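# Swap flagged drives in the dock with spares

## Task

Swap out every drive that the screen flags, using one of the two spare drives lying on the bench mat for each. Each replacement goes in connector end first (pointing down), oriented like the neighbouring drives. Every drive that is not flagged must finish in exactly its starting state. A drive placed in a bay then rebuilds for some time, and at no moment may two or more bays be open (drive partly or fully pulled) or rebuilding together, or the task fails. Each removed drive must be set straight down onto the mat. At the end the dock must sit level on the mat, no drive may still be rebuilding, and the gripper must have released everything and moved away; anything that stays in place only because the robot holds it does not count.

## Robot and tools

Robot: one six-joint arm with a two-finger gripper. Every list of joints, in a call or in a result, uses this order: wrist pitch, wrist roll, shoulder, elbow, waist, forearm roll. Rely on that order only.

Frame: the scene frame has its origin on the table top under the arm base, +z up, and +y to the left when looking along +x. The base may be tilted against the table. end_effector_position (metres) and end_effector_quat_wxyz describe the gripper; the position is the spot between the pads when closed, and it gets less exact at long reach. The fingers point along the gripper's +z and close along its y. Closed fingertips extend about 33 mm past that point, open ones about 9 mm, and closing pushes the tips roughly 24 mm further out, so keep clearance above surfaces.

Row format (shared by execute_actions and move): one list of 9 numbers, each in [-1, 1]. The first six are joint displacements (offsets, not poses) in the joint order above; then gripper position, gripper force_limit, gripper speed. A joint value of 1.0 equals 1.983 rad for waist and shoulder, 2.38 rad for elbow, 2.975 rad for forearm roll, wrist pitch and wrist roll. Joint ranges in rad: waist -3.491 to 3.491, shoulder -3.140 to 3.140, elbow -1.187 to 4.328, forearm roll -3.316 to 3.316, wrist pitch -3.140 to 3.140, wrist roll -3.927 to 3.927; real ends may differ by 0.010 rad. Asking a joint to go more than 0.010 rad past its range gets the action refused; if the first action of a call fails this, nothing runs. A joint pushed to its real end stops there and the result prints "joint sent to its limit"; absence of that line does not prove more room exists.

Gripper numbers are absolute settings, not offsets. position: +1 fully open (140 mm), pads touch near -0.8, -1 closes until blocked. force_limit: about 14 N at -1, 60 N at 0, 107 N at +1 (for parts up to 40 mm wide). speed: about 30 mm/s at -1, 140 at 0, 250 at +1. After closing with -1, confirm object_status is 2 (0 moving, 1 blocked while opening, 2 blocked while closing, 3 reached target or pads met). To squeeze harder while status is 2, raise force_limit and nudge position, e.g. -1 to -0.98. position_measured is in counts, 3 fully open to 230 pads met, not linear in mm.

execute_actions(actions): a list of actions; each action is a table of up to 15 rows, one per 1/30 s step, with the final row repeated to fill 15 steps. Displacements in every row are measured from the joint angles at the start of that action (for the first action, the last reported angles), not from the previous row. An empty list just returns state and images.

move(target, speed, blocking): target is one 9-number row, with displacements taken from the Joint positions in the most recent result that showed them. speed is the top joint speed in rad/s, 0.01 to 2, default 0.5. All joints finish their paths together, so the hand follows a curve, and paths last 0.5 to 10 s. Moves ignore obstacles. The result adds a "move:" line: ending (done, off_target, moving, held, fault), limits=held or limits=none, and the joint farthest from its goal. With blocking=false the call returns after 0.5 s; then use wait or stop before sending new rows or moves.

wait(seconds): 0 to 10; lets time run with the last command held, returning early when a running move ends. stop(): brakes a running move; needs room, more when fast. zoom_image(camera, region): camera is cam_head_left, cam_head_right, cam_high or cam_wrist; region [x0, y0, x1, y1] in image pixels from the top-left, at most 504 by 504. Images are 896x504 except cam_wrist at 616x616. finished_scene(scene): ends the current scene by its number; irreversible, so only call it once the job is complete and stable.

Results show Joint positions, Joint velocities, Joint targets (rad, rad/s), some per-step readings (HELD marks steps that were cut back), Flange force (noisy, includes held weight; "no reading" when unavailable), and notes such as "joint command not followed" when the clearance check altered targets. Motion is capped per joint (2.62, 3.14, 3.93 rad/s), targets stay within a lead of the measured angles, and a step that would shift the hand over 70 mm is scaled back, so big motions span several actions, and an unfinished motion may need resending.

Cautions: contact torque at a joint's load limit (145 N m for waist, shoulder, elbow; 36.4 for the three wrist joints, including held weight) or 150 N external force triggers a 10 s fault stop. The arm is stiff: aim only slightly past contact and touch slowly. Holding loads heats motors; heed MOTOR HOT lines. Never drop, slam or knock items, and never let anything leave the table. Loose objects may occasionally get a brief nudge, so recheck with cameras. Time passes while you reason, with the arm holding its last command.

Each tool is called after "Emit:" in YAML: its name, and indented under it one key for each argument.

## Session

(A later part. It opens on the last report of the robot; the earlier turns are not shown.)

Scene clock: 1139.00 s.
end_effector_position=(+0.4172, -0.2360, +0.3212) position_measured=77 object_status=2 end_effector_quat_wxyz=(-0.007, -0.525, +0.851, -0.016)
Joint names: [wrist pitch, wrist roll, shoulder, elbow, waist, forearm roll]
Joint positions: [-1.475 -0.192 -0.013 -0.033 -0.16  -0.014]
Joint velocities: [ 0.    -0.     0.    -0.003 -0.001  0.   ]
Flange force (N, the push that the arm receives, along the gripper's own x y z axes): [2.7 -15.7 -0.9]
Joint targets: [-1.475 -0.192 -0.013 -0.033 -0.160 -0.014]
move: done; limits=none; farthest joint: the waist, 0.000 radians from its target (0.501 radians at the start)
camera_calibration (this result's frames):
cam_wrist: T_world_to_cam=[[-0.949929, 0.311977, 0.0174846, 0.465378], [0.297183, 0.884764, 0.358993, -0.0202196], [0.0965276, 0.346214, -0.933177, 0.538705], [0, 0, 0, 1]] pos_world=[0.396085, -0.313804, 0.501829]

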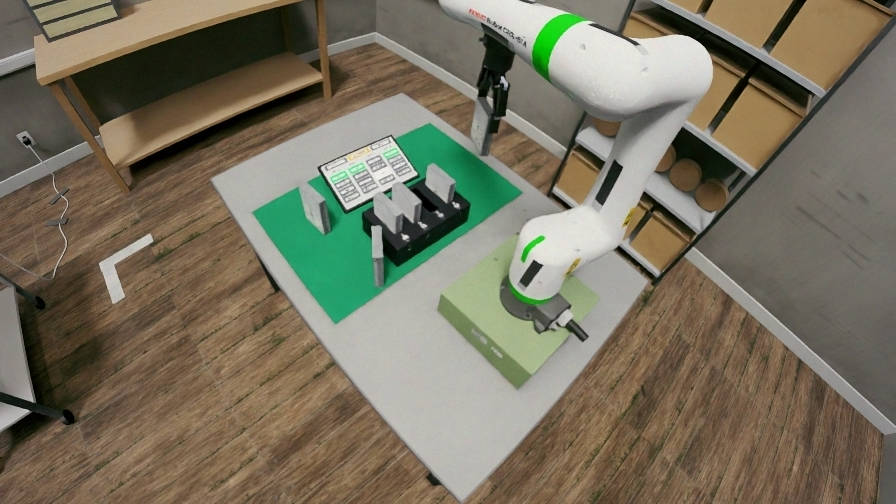

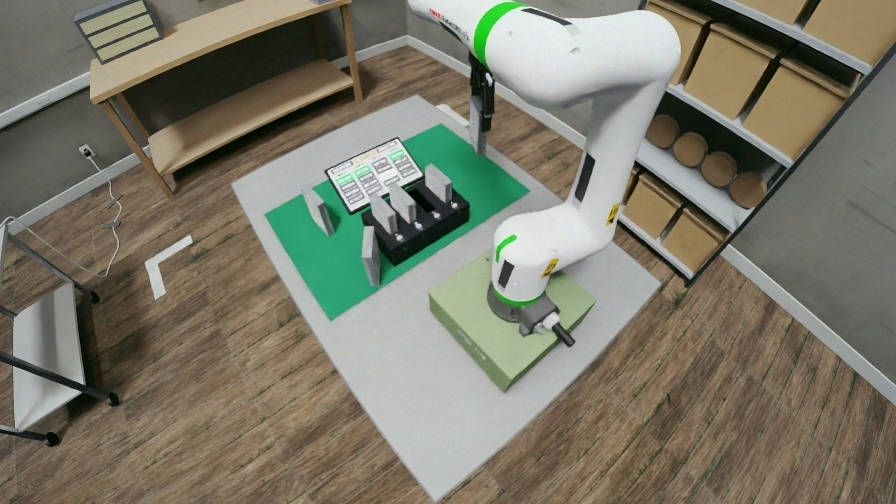

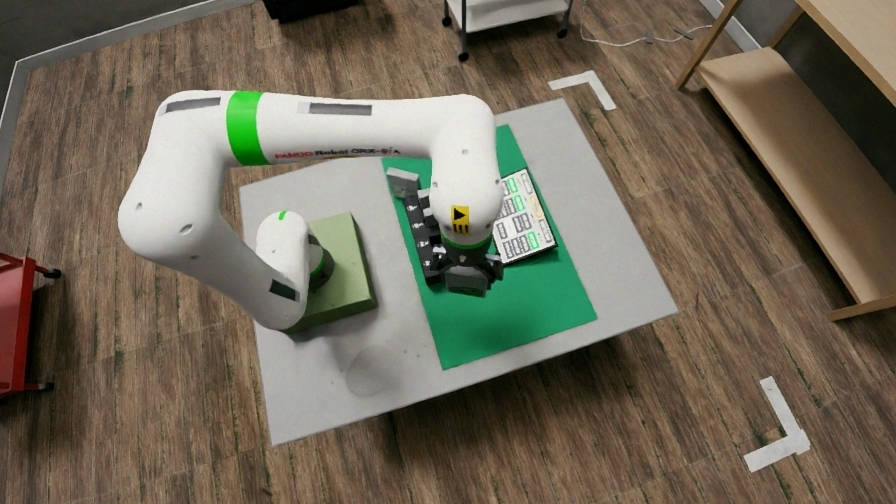

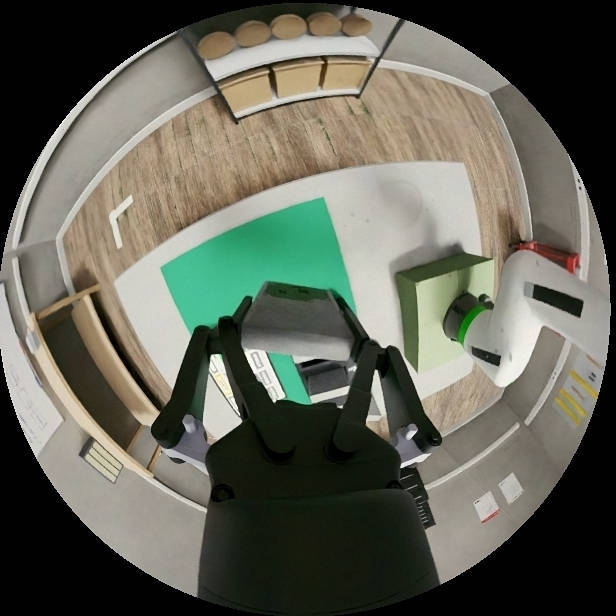

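Emit:
move:
  target: [0.158,0,0.081,-0.128,-0.0035,-0.0115,-1,0.3,0]
  speed: 0.35

Scene clock: 1146.27 s.
end_effector_position=(+0.4182, -0.2393, +0.1208) position_measured=77 object_status=2 end_effector_quat_wxyz=(+0.004, -0.512, +0.859, -0.009)
Joint names: [wrist pitch, wrist roll, shoulder, elbow, waist, forearm roll]
Joint positions: [-1.005 -0.192  0.147 -0.337 -0.167 -0.048]
Joint velocities: [ 0.     0.    -0.     0.     0.     0.001]
Flange force (N, the push that the arm receives, along the gripper's own x y z axes): [0.2 -9.2 5.5]
Joint targets: [-1.005 -0.192 0.147 -0.337 -0.167 -0.048]
move: done; limits=none; farthest joint: the waist, 0.000 radians from its target (0.006 radians at the start)
camera_calibration (this result's frames):
cam_wrist: T_world_to_cam=[[-0.940087, 0.340686, 0.0130442, 0.474082], [0.319276, 0.866298, 0.384176, 0.037606], [0.119583, 0.365324, -0.923168, 0.346491], [0, 0, 0, 1]] pos_world=[0.392237, -0.320672, 0.299238]

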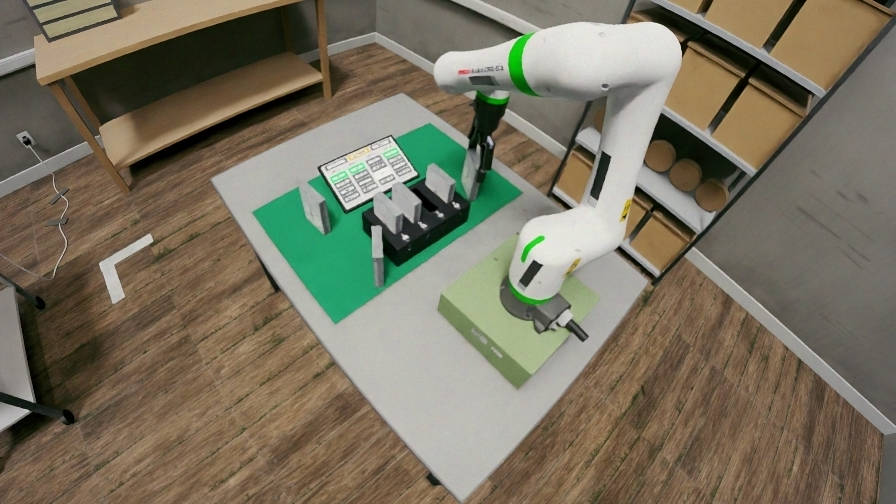

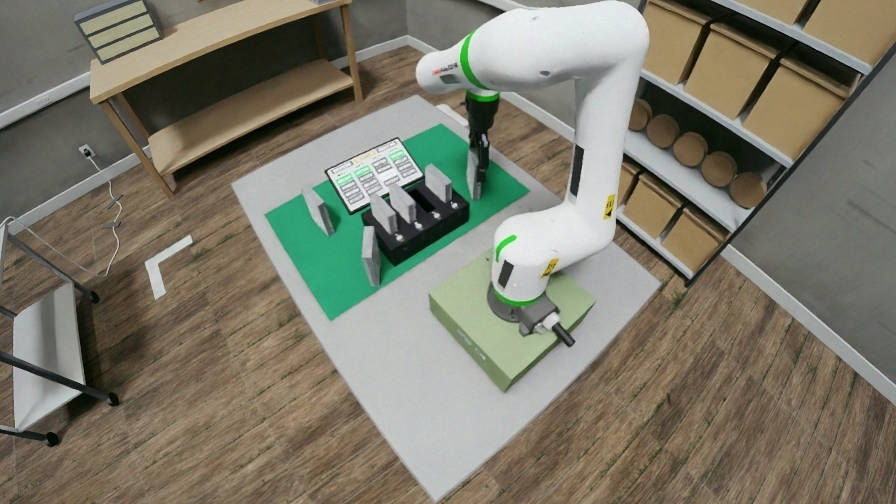

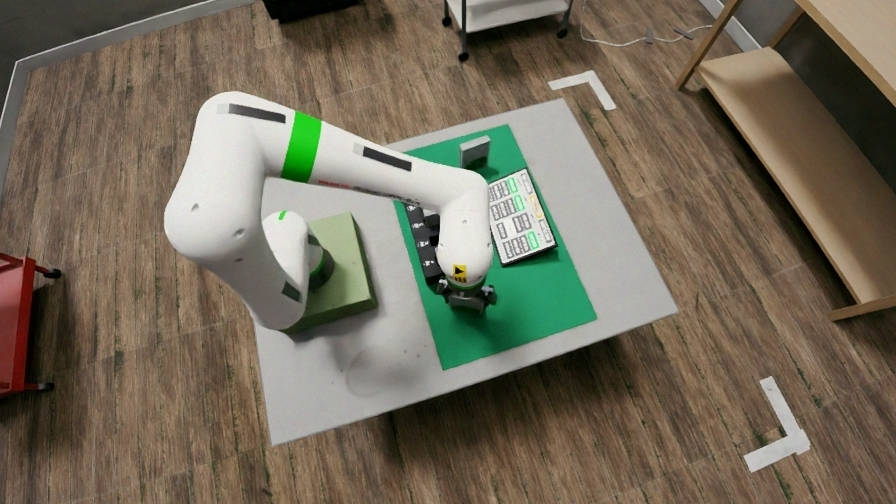

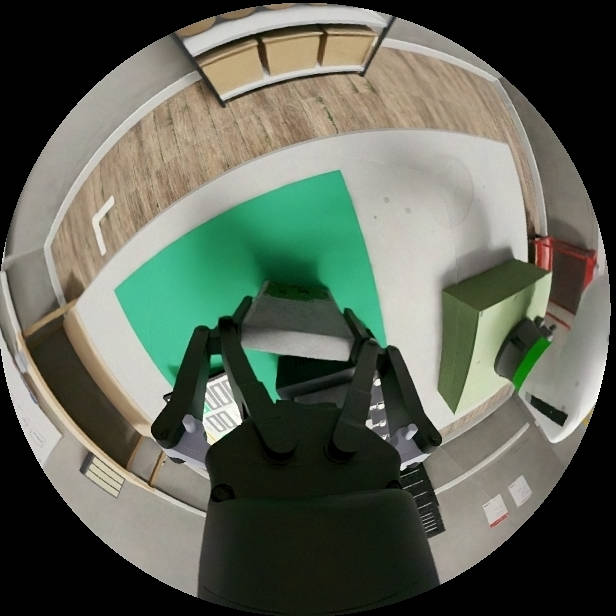

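Emit:
move:
  target: [0.0062,0,0.004,-0.0047,0,0,-1,0.3,0]
  speed: 0.015

Scene clock: 1155.67 s.
end_effector_position=(+0.4166, -0.2394, +0.1132) position_measured=77 object_status=2 end_effector_quat_wxyz=(+0.004, -0.512, +0.859, -0.009)
Joint names: [wrist pitch, wrist roll, shoulder, elbow, waist, forearm roll]
Joint positions: [-0.987 -0.192  0.155 -0.348 -0.167 -0.048]
Joint velocities: [-0.001 -0.001  0.    -0.001  0.     0.   ]
Flange force (N, the push that the arm receives, along the gripper's own x y z axes): [4.9 -9.4 -126.1]
Joint targets: [-0.987 -0.192 0.155 -0.348 -0.167 -0.048]
move: done; limits=none; farthest joint: the waist, 0.000 radians from its target (0.000 radians at the start)
camera_calibration (this result's frames):
cam_wrist: T_world_to_cam=[[-0.939809, 0.341433, 0.0135249, 0.472779], [0.320203, 0.866173, 0.383684, 0.040757], [0.119288, 0.364921, -0.923365, 0.339764], [0, 0, 0, 1]] pos_world=[0.390741, -0.320712, 0.291694]

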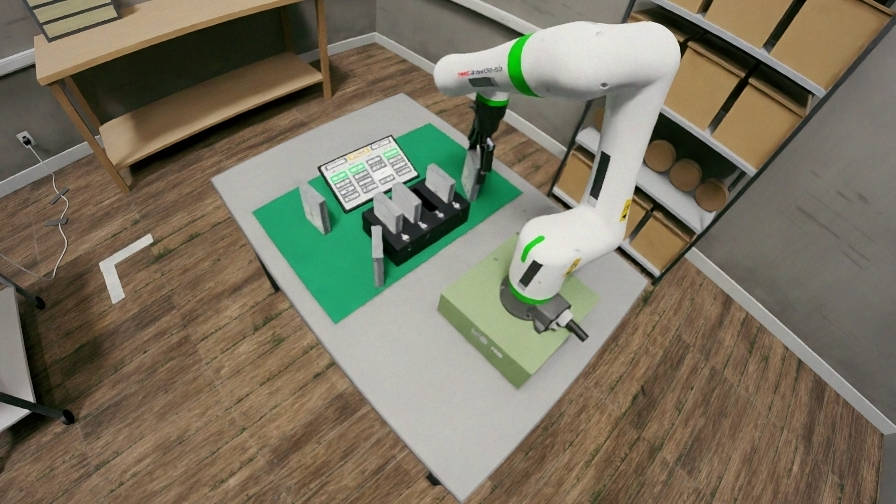

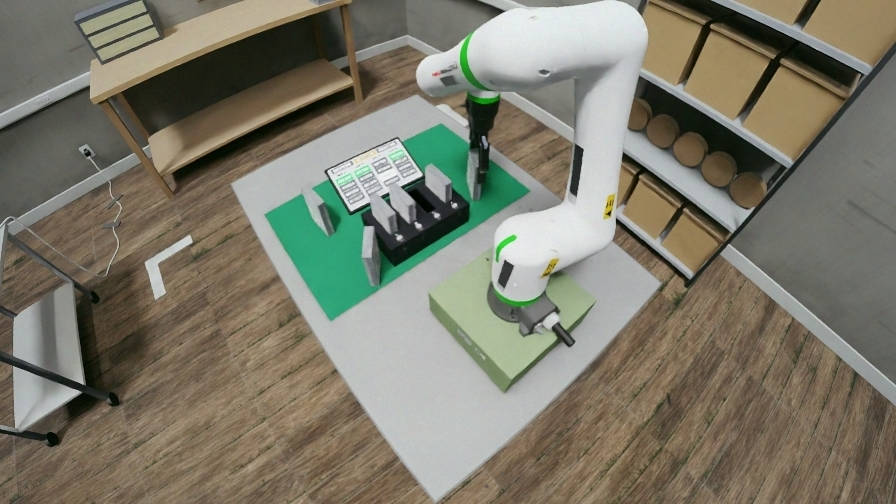

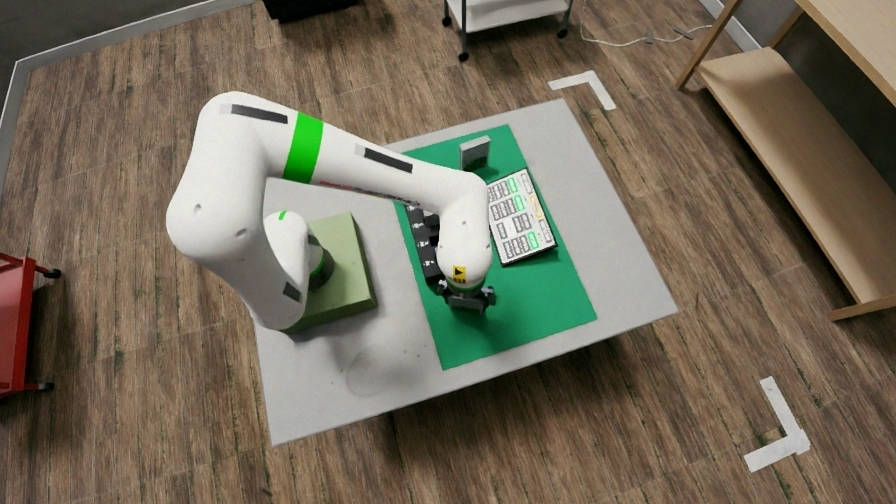

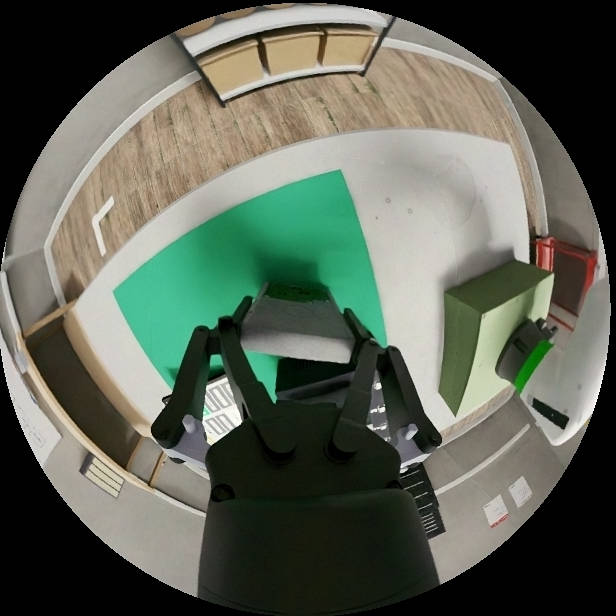

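Contact, pressing hard; releasing now and rising.

Emit:
execute_actions:
  actions:
    - [[-0.002,0,-0.001,0.001,0,0,1,0,0.2]]
    - [[-0.002,0,-0.001,0.001,0,0,1,0,0.2]]
    - [[-0.04,0,-0.02,0.03,0,0,1,0,0.2]]
    - [[-0.04,0,-0.02,0.03,0,0,1,0,0.2]]
    - [[-0.04,0,-0.015,0.035,0,0,1,0,0.2]]

Scene clock: 1161.90 s.
end_effector_position=(+0.4228, -0.2317, +0.2557) position_measured=3 object_status=3 end_effector_quat_wxyz=(-0.002, -0.518, +0.855, +0.002)
Joint names: [wrist pitch, wrist roll, shoulder, elbow, waist, forearm roll]
Joint positions: [-1.355 -0.192  0.042 -0.118 -0.167 -0.048]
Joint velocities: [ 0.001  0.001  0.001  0.001 -0.     0.001]
Flange force (N, the push that the arm receives, along the gripper's own x y z axes): [0.3 -4.9 -1.5]
Flange force at the end of the 1st action (N, along the gripper's axes at the end of the call): [1.0 -11.3 -0.2]
Flange force at the end of the 2nd action (N, along the gripper's axes at the end of the call): [-0.7 -8.7 -2.1]
Flange force at the end of the 3rd action (N, along the gripper's axes at the end of the call): [2.5 -9.3 -1.8]
Flange force at the end of the 4th action (N, along the gripper's axes at the end of the call): [2.4 -11.7 -1.9]
Joint targets: [-1.355 -0.192 0.042 -0.117 -0.167 -0.048]
Step readings (joint positions; steps 1 to 15: 1st action; 16 to 30: 2nd action; 31 to 45: 3rd action; 46 to 60: 4th action; 61 to 75: 5th action):
0: [-0.987 -0.192 0.155 -0.348 -0.167 -0.048]
1: [-0.987 -0.192 0.155 -0.348 -0.167 -0.048]
2: [-0.989 -0.192 0.155 -0.348 -0.167 -0.049]
4: [-0.992 -0.192 0.155 -0.347 -0.167 -0.050]
8: [-0.992 -0.192 0.154 -0.346 -0.167 -0.049]
15: [-0.992 -0.192 0.153 -0.346 -0.167 -0.048]
16: [-0.993 -0.192 0.153 -0.346 -0.167 -0.048]
17: [-0.995 -0.192 0.152 -0.345 -0.167 -0.048]
19: [-0.998 -0.192 0.151 -0.344 -0.167 -0.048]
23: [-0.998 -0.192 0.151 -0.344 -0.167 -0.048]
30: [-0.998 -0.192 0.151 -0.344 -0.167 -0.048]
31: [-0.999 -0.192 0.151 -0.344 -0.167 -0.048]
32: [-1.003 -0.192 0.150 -0.341 -0.167 -0.048]
34: [-1.036 -0.192 0.139 -0.321 -0.167 -0.048]
38: [-1.115 -0.192 0.112 -0.273 -0.167 -0.048]
45: [-1.117 -0.192 0.112 -0.272 -0.167 -0.048]
46: [-1.118 -0.192 0.112 -0.272 -0.167 -0.048]
47: [-1.122 -0.192 0.111 -0.270 -0.167 -0.048]
49: [-1.155 -0.192 0.099 -0.249 -0.167 -0.048]
53: [-1.234 -0.192 0.072 -0.202 -0.167 -0.048]
60: [-1.236 -0.192 0.072 -0.201 -0.167 -0.048]
61: [-1.237 -0.192 0.072 -0.201 -0.167 -0.048]
62: [-1.241 -0.192 0.071 -0.198 -0.167 -0.048]
64: [-1.274 -0.192 0.063 -0.174 -0.167 -0.048]
68: [-1.353 -0.192 0.042 -0.119 -0.167 -0.048]
75: Joint positions above
camera_calibration (this result's frames):
cam_wrist: T_world_to_cam=[[-0.944311, 0.326755, 0.0388381, 0.46606], [0.31558, 0.865878, 0.388155, -0.021831], [0.0932025, 0.378795, -0.920776, 0.481277], [0, 0, 0, 1]] pos_world=[0.402138, -0.31569, 0.433521]

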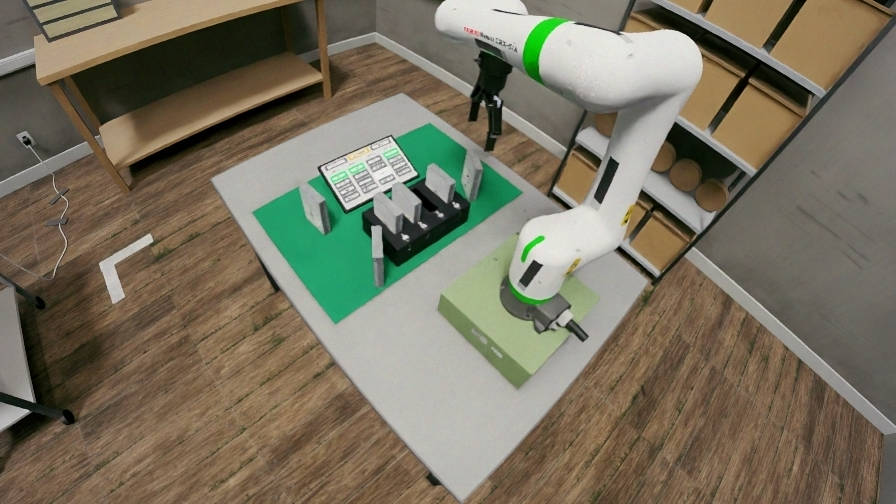

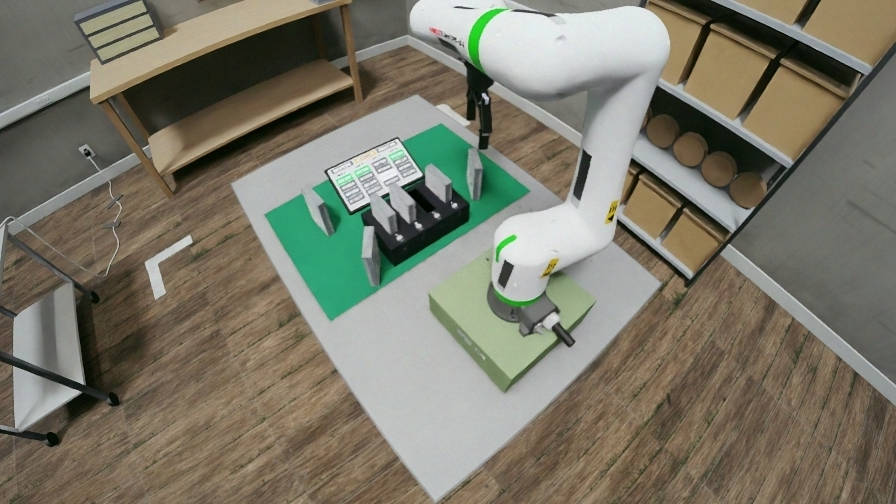

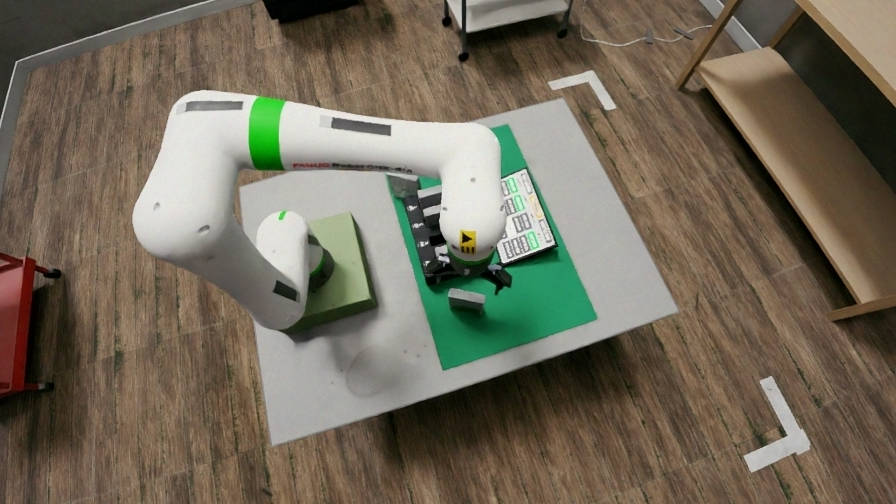

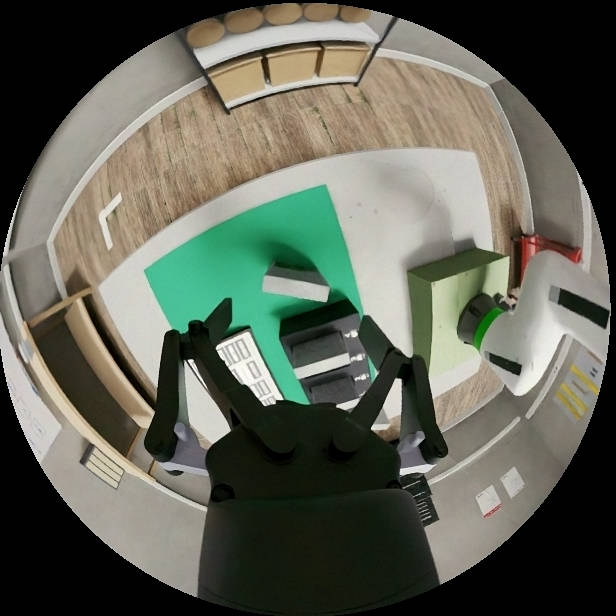

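Emit:
move:
  target: [-0.0376,0.5724,-0.138,-0.0605,0.6057,0.0316,1,0,0.5]
  speed: 1.0

Scene clock: 1169.10 s.
end_effector_position=(+0.3505, +0.2059, +0.3063) position_measured=3 object_status=3 end_effector_quat_wxyz=(+0.000, +0.908, +0.419, +0.004)
Joint names: [wrist pitch, wrist roll, shoulder, elbow, waist, forearm roll]
Joint positions: [-1.467  1.511 -0.232 -0.261  1.034  0.046]
Joint velocities: [-0.     0.     0.     0.001  0.    -0.001]
Flange force (N, the push that the arm receives, along the gripper's own x y z axes): [3.9 0.9 -3.9]
Joint targets: [-1.467 1.511 -0.232 -0.262 1.034 0.046]
move: done; limits=none; farthest joint: the waist, 0.000 radians from its target (1.202 radians at the start)
camera_calibration (this result's frames):
cam_wrist: T_world_to_cam=[[0.847352, -0.529714, 0.0373985, -0.198382], [-0.501913, -0.775897, 0.382189, 0.228824], [-0.173433, -0.342619, -0.923327, 0.611642], [0, 0, 0, 1]] pos_world=[0.389028, 0.282019, 0.48471]

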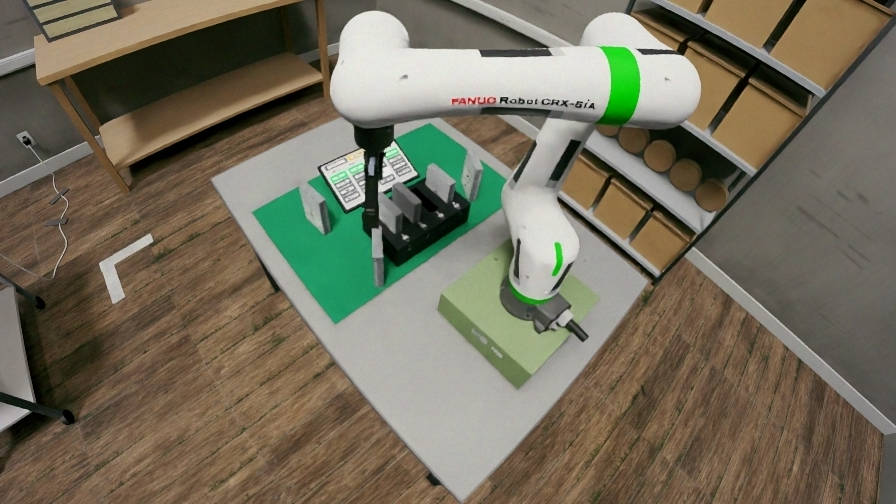

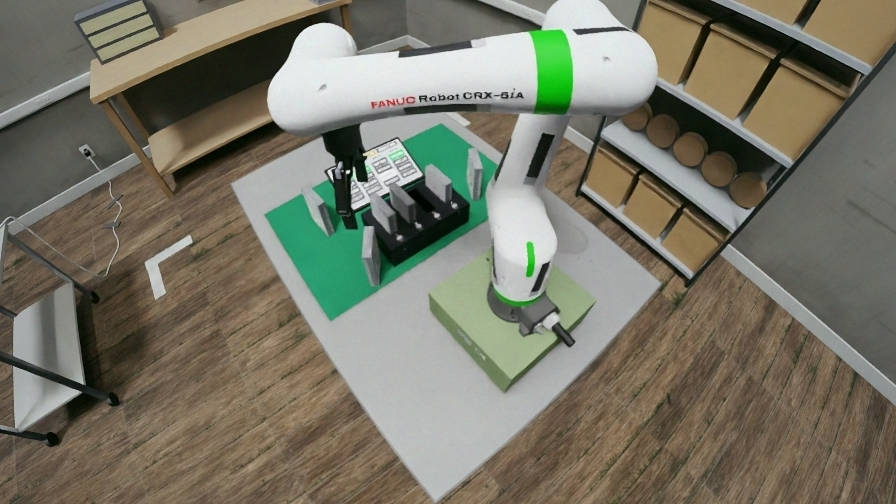

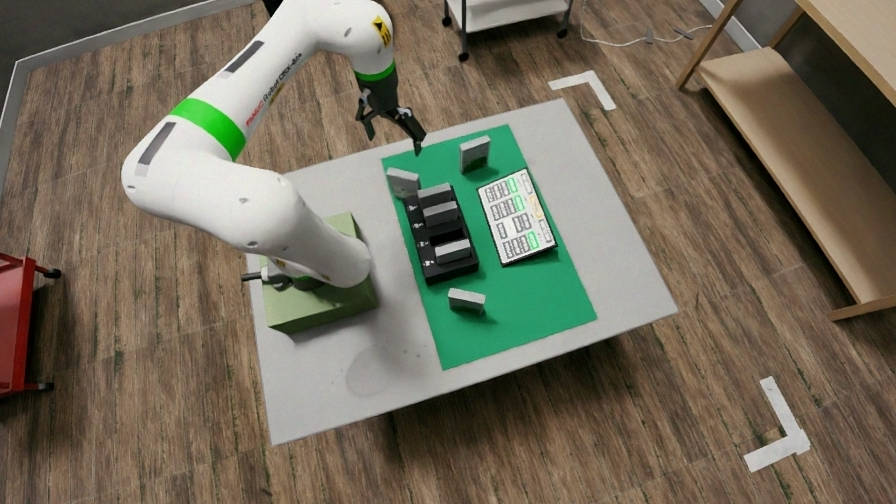

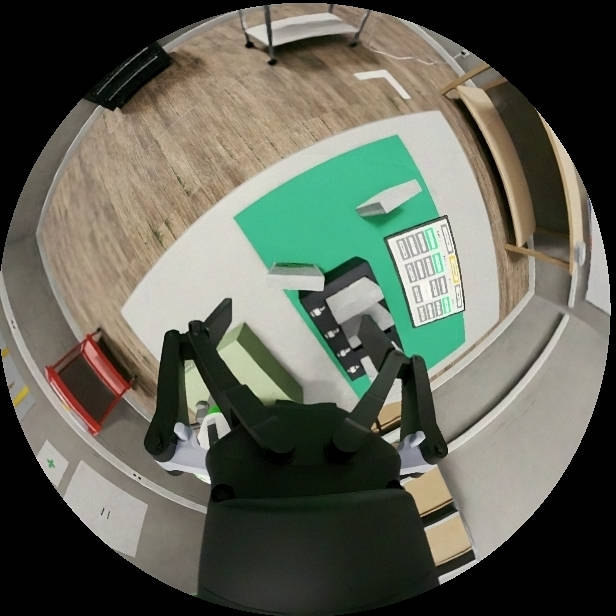

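Emit:
move:
  target: [0.078,0,0.030,-0.075,-0.003,0,0.6,0,0.5]
  speed: 0.4

Scene clock: 1179.80 s.
end_effector_position=(+0.3489, +0.2081, +0.2096) position_measured=53 object_status=3 end_effector_quat_wxyz=(+0.001, +0.907, +0.421, +0.001)
Joint names: [wrist pitch, wrist roll, shoulder, elbow, waist, forearm roll]
Joint positions: [-1.235  1.511 -0.172 -0.44   1.028  0.046]
Joint velocities: [-0.     0.001 -0.     0.001 -0.    -0.   ]
Flange force (N, the push that the arm receives, along the gripper's own x y z axes): [8.7 4.5 -3.6]
Joint targets: [-1.235 1.511 -0.172 -0.440 1.028 0.046]
move: done; limits=none; farthest joint: the waist, 0.000 radians from its target (0.006 radians at the start)
camera_calibration (this result's frames):
cam_wrist: T_world_to_cam=[[0.850016, -0.525601, 0.0348833, -0.193462], [-0.496264, -0.776847, 0.387595, 0.263834], [-0.176621, -0.346774, -0.921169, 0.524354], [0, 0, 0, 1]] pos_world=[0.387989, 0.285107, 0.387507]

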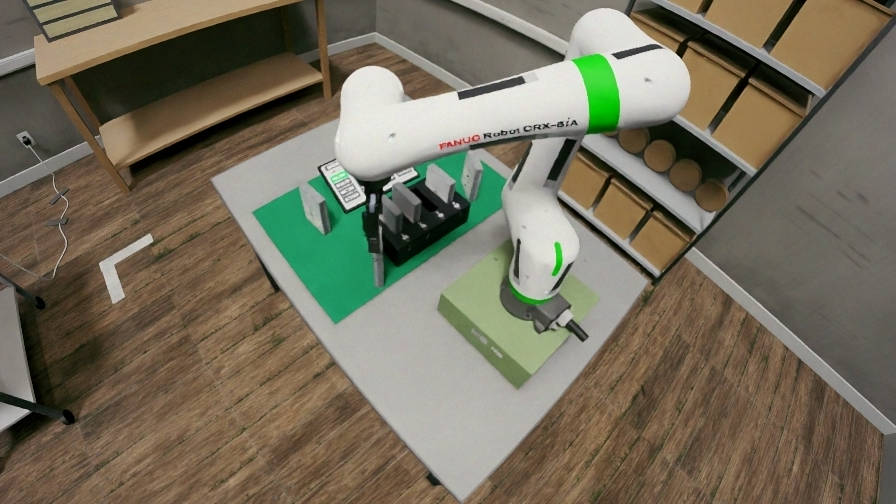

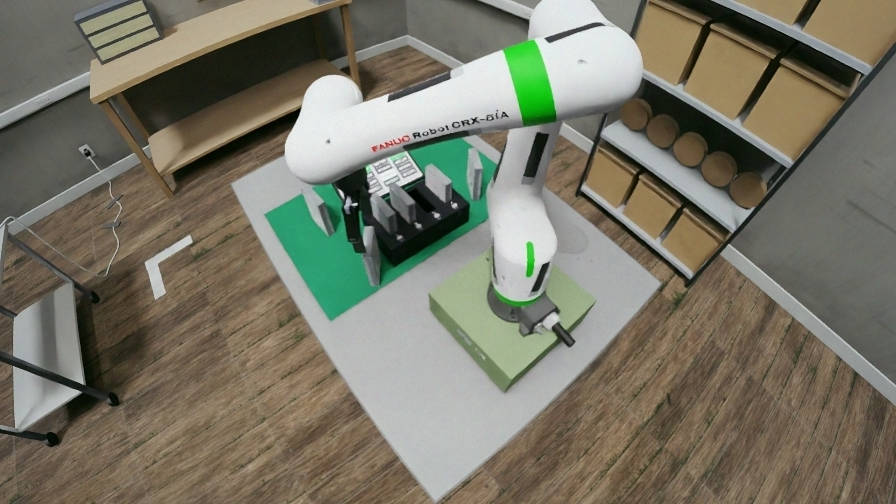

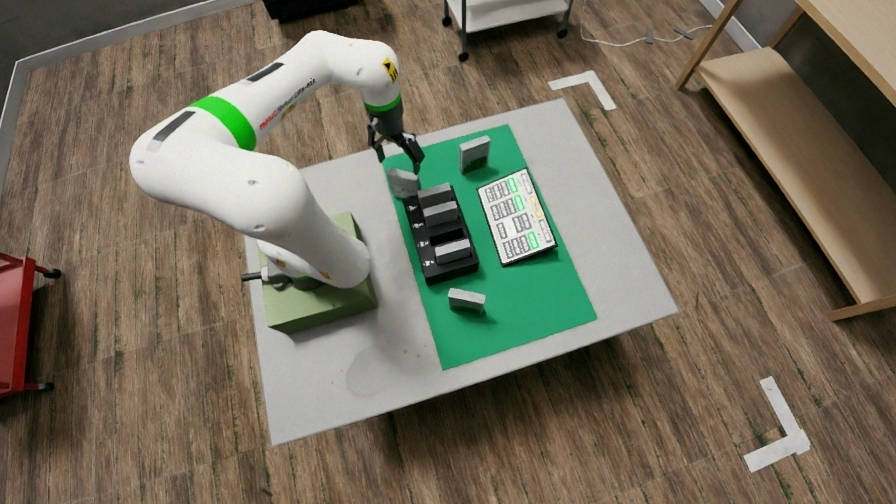

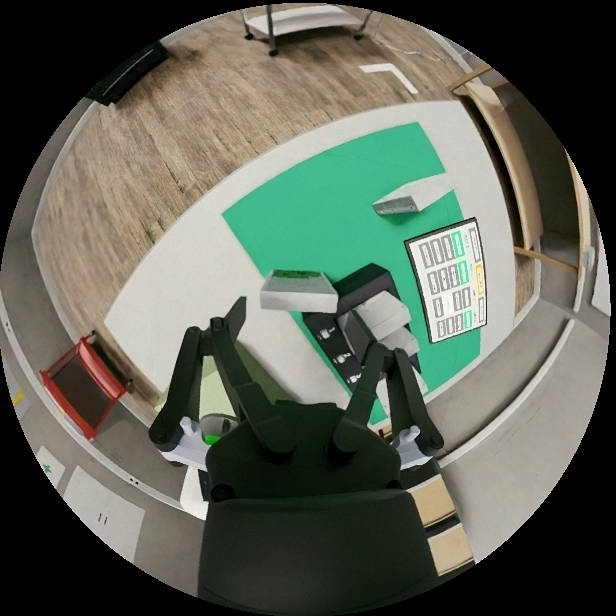

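Emit:
move:
  target: [0.075,0,0.0545,-0.049,-0.005,0.0006,0.6,0,0.5]
  speed: 0.15

Scene clock: 1185.80 s.
end_effector_position=(+0.3495, +0.2101, +0.1245) position_measured=53 object_status=3 end_effector_quat_wxyz=(+0.000, +0.907, +0.421, -0.000)
Joint names: [wrist pitch, wrist roll, shoulder, elbow, waist, forearm roll]
Joint positions: [-1.012  1.511 -0.064 -0.557  1.018  0.048]
Joint velocities: [-0.001  0.001 -0.    -0.001  0.    -0.001]
Flange force (N, the push that the arm receives, along the gripper's own x y z axes): [7.5 0.9 -2.6]
Joint targets: [-1.012 1.511 -0.064 -0.557 1.018 0.048]
move: done; limits=none; farthest joint: the waist, 0.000 radians from its target (0.010 radians at the start)
camera_calibration (this result's frames):
cam_wrist: T_world_to_cam=[[0.850296, -0.525301, 0.0324906, -0.189796], [-0.494881, -0.776991, 0.389073, 0.298012], [-0.179136, -0.346906, -0.920634, 0.447661], [0, 0, 0, 1]] pos_world=[0.389055, 0.287149, 0.30235]

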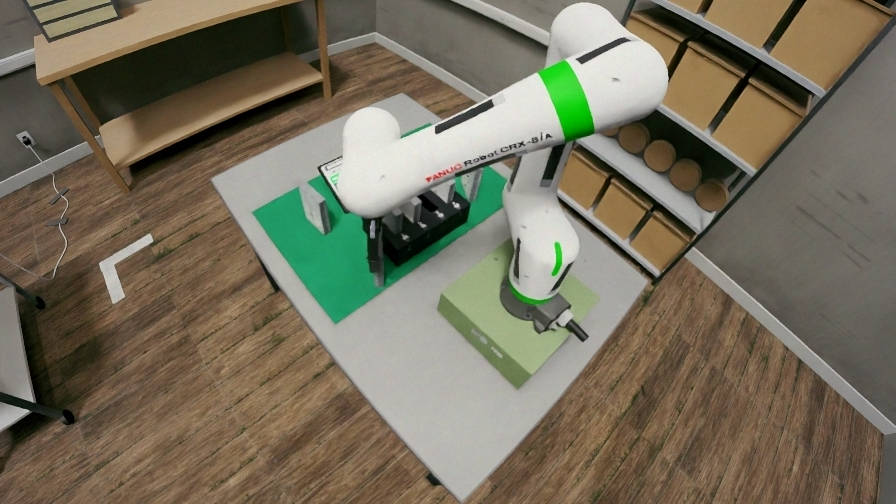

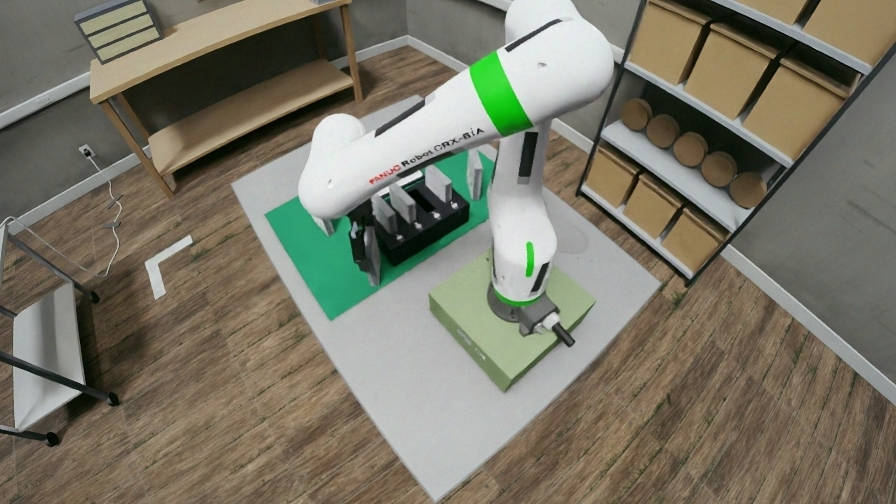

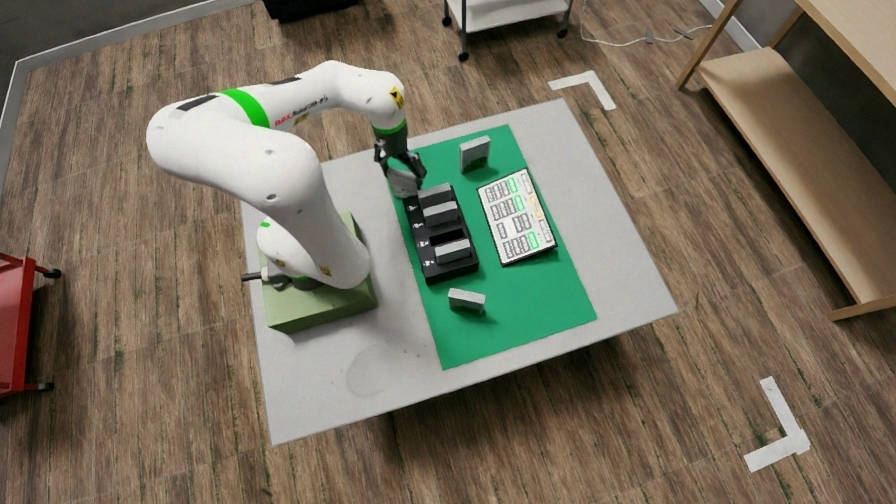

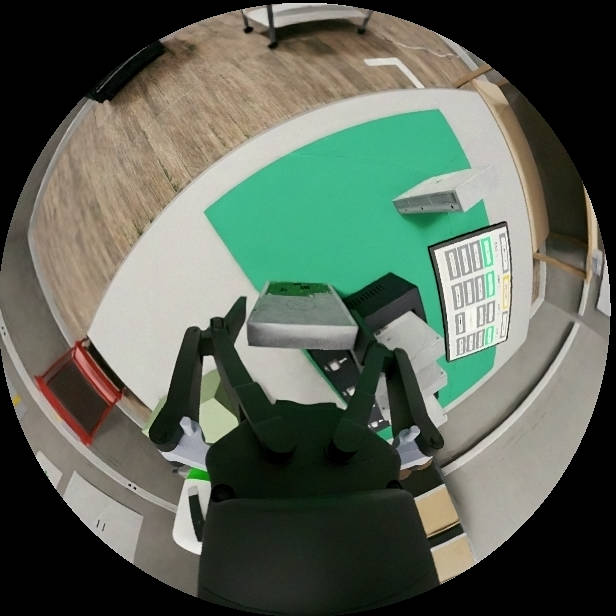

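Emit:
execute_actions:
  actions:
    - [[0,0,0,0,0,0,-1,0.3,0]]
    - [[0,0,0,0,0,0,-1,0.3,0]]
    - [[0,0,0,0,0,0,-1,0.3,0]]

Scene clock: 1204.60 s.
end_effector_position=(+0.3495, +0.2102, +0.1246) position_measured=76 object_status=2 end_effector_quat_wxyz=(+0.000, +0.907, +0.421, -0.000)
Joint names: [wrist pitch, wrist roll, shoulder, elbow, waist, forearm roll]
Joint positions: [-1.012  1.511 -0.064 -0.557  1.018  0.048]
Joint velocities: [ 0.001  0.     0.    -0.     0.     0.001]
Flange force (N, the push that the arm receives, along the gripper's own x y z axes): [2.9 -3.7 -42.1]
Flange force at the end of the 1st action (N, along the gripper's axes at the end of the call): [3.4 -0.3 -36.7]
Flange force at the end of the 2nd action (N, along the gripper's axes at the end of the call): [4.0 -0.6 -41.0]
Joint targets: [-1.012 1.511 -0.064 -0.557 1.018 0.048]
Step readings (joint positions; steps 1 to 15: 1st action; 16 to 30: 2nd action; 31 to 45: 3rd action):
0: [-1.012 1.511 -0.064 -0.557 1.018 0.048]
1: [-1.012 1.511 -0.064 -0.557 1.018 0.048]
2: [-1.012 1.511 -0.064 -0.557 1.018 0.048]
4: [-1.012 1.511 -0.064 -0.557 1.018 0.048]
8: [-1.012 1.511 -0.064 -0.557 1.018 0.048]
15: [-1.012 1.511 -0.064 -0.557 1.018 0.048]
16: [-1.012 1.511 -0.064 -0.557 1.018 0.048]
17: [-1.012 1.511 -0.064 -0.557 1.018 0.048]
19: [-1.012 1.511 -0.064 -0.557 1.018 0.048]
23: [-1.012 1.511 -0.064 -0.557 1.018 0.048]
30: [-1.012 1.511 -0.064 -0.557 1.018 0.048]
31: [-1.012 1.511 -0.064 -0.557 1.018 0.048]
32: [-1.012 1.511 -0.064 -0.557 1.018 0.048]
34: [-1.012 1.511 -0.064 -0.557 1.018 0.048]
38: [-1.012 1.511 -0.064 -0.557 1.018 0.048]
45: Joint positions above
camera_calibration (this result's frames):
cam_wrist: T_world_to_cam=[[0.850277, -0.525334, 0.0324682, -0.189776], [-0.494929, -0.777027, 0.388941, 0.298081], [-0.179095, -0.346777, -0.92069, 0.447686], [0, 0, 0, 1]] pos_world=[0.389069, 0.287168, 0.302406]

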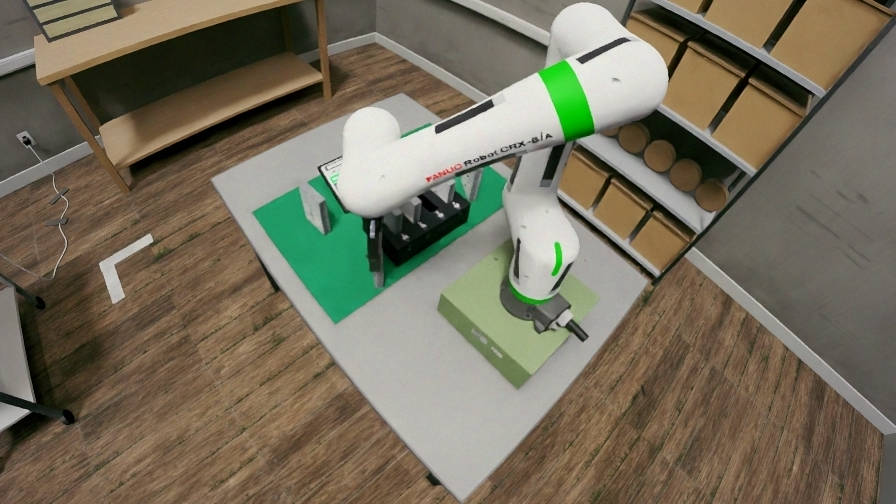

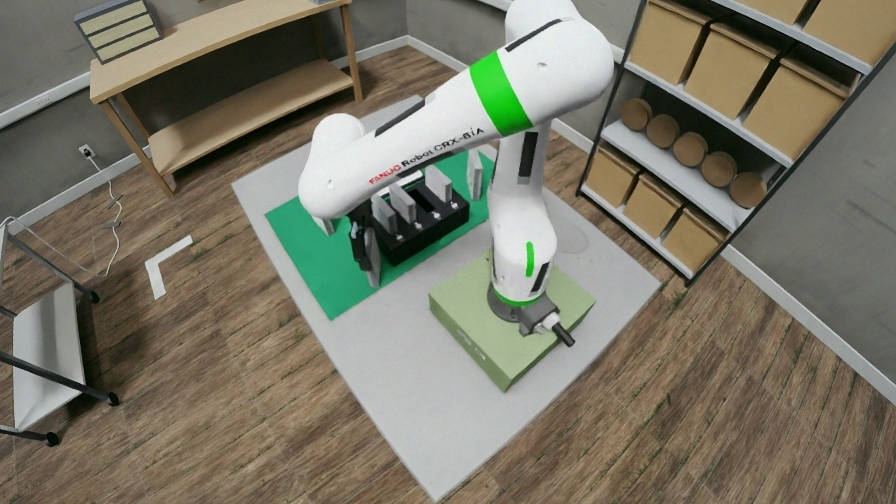

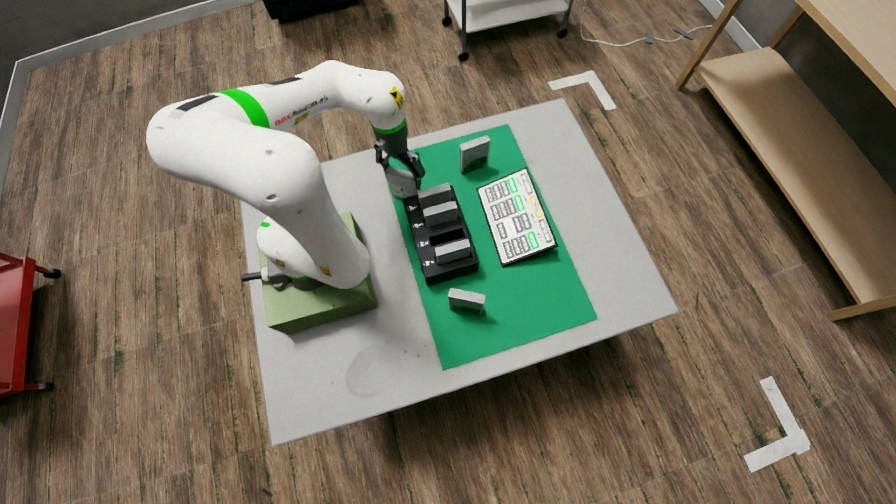

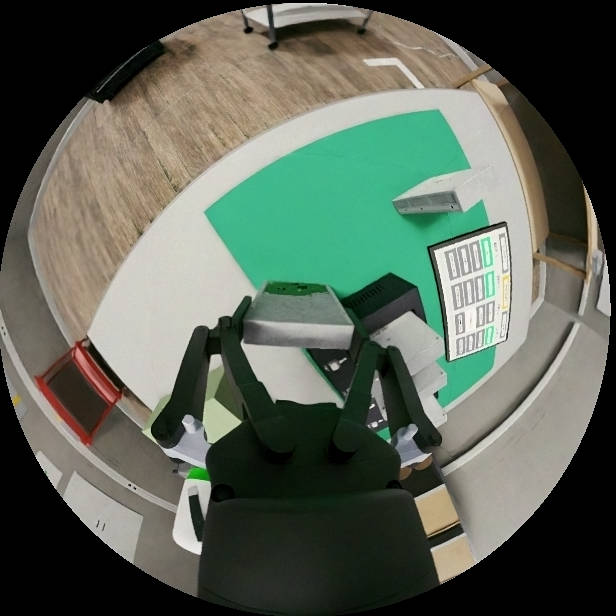

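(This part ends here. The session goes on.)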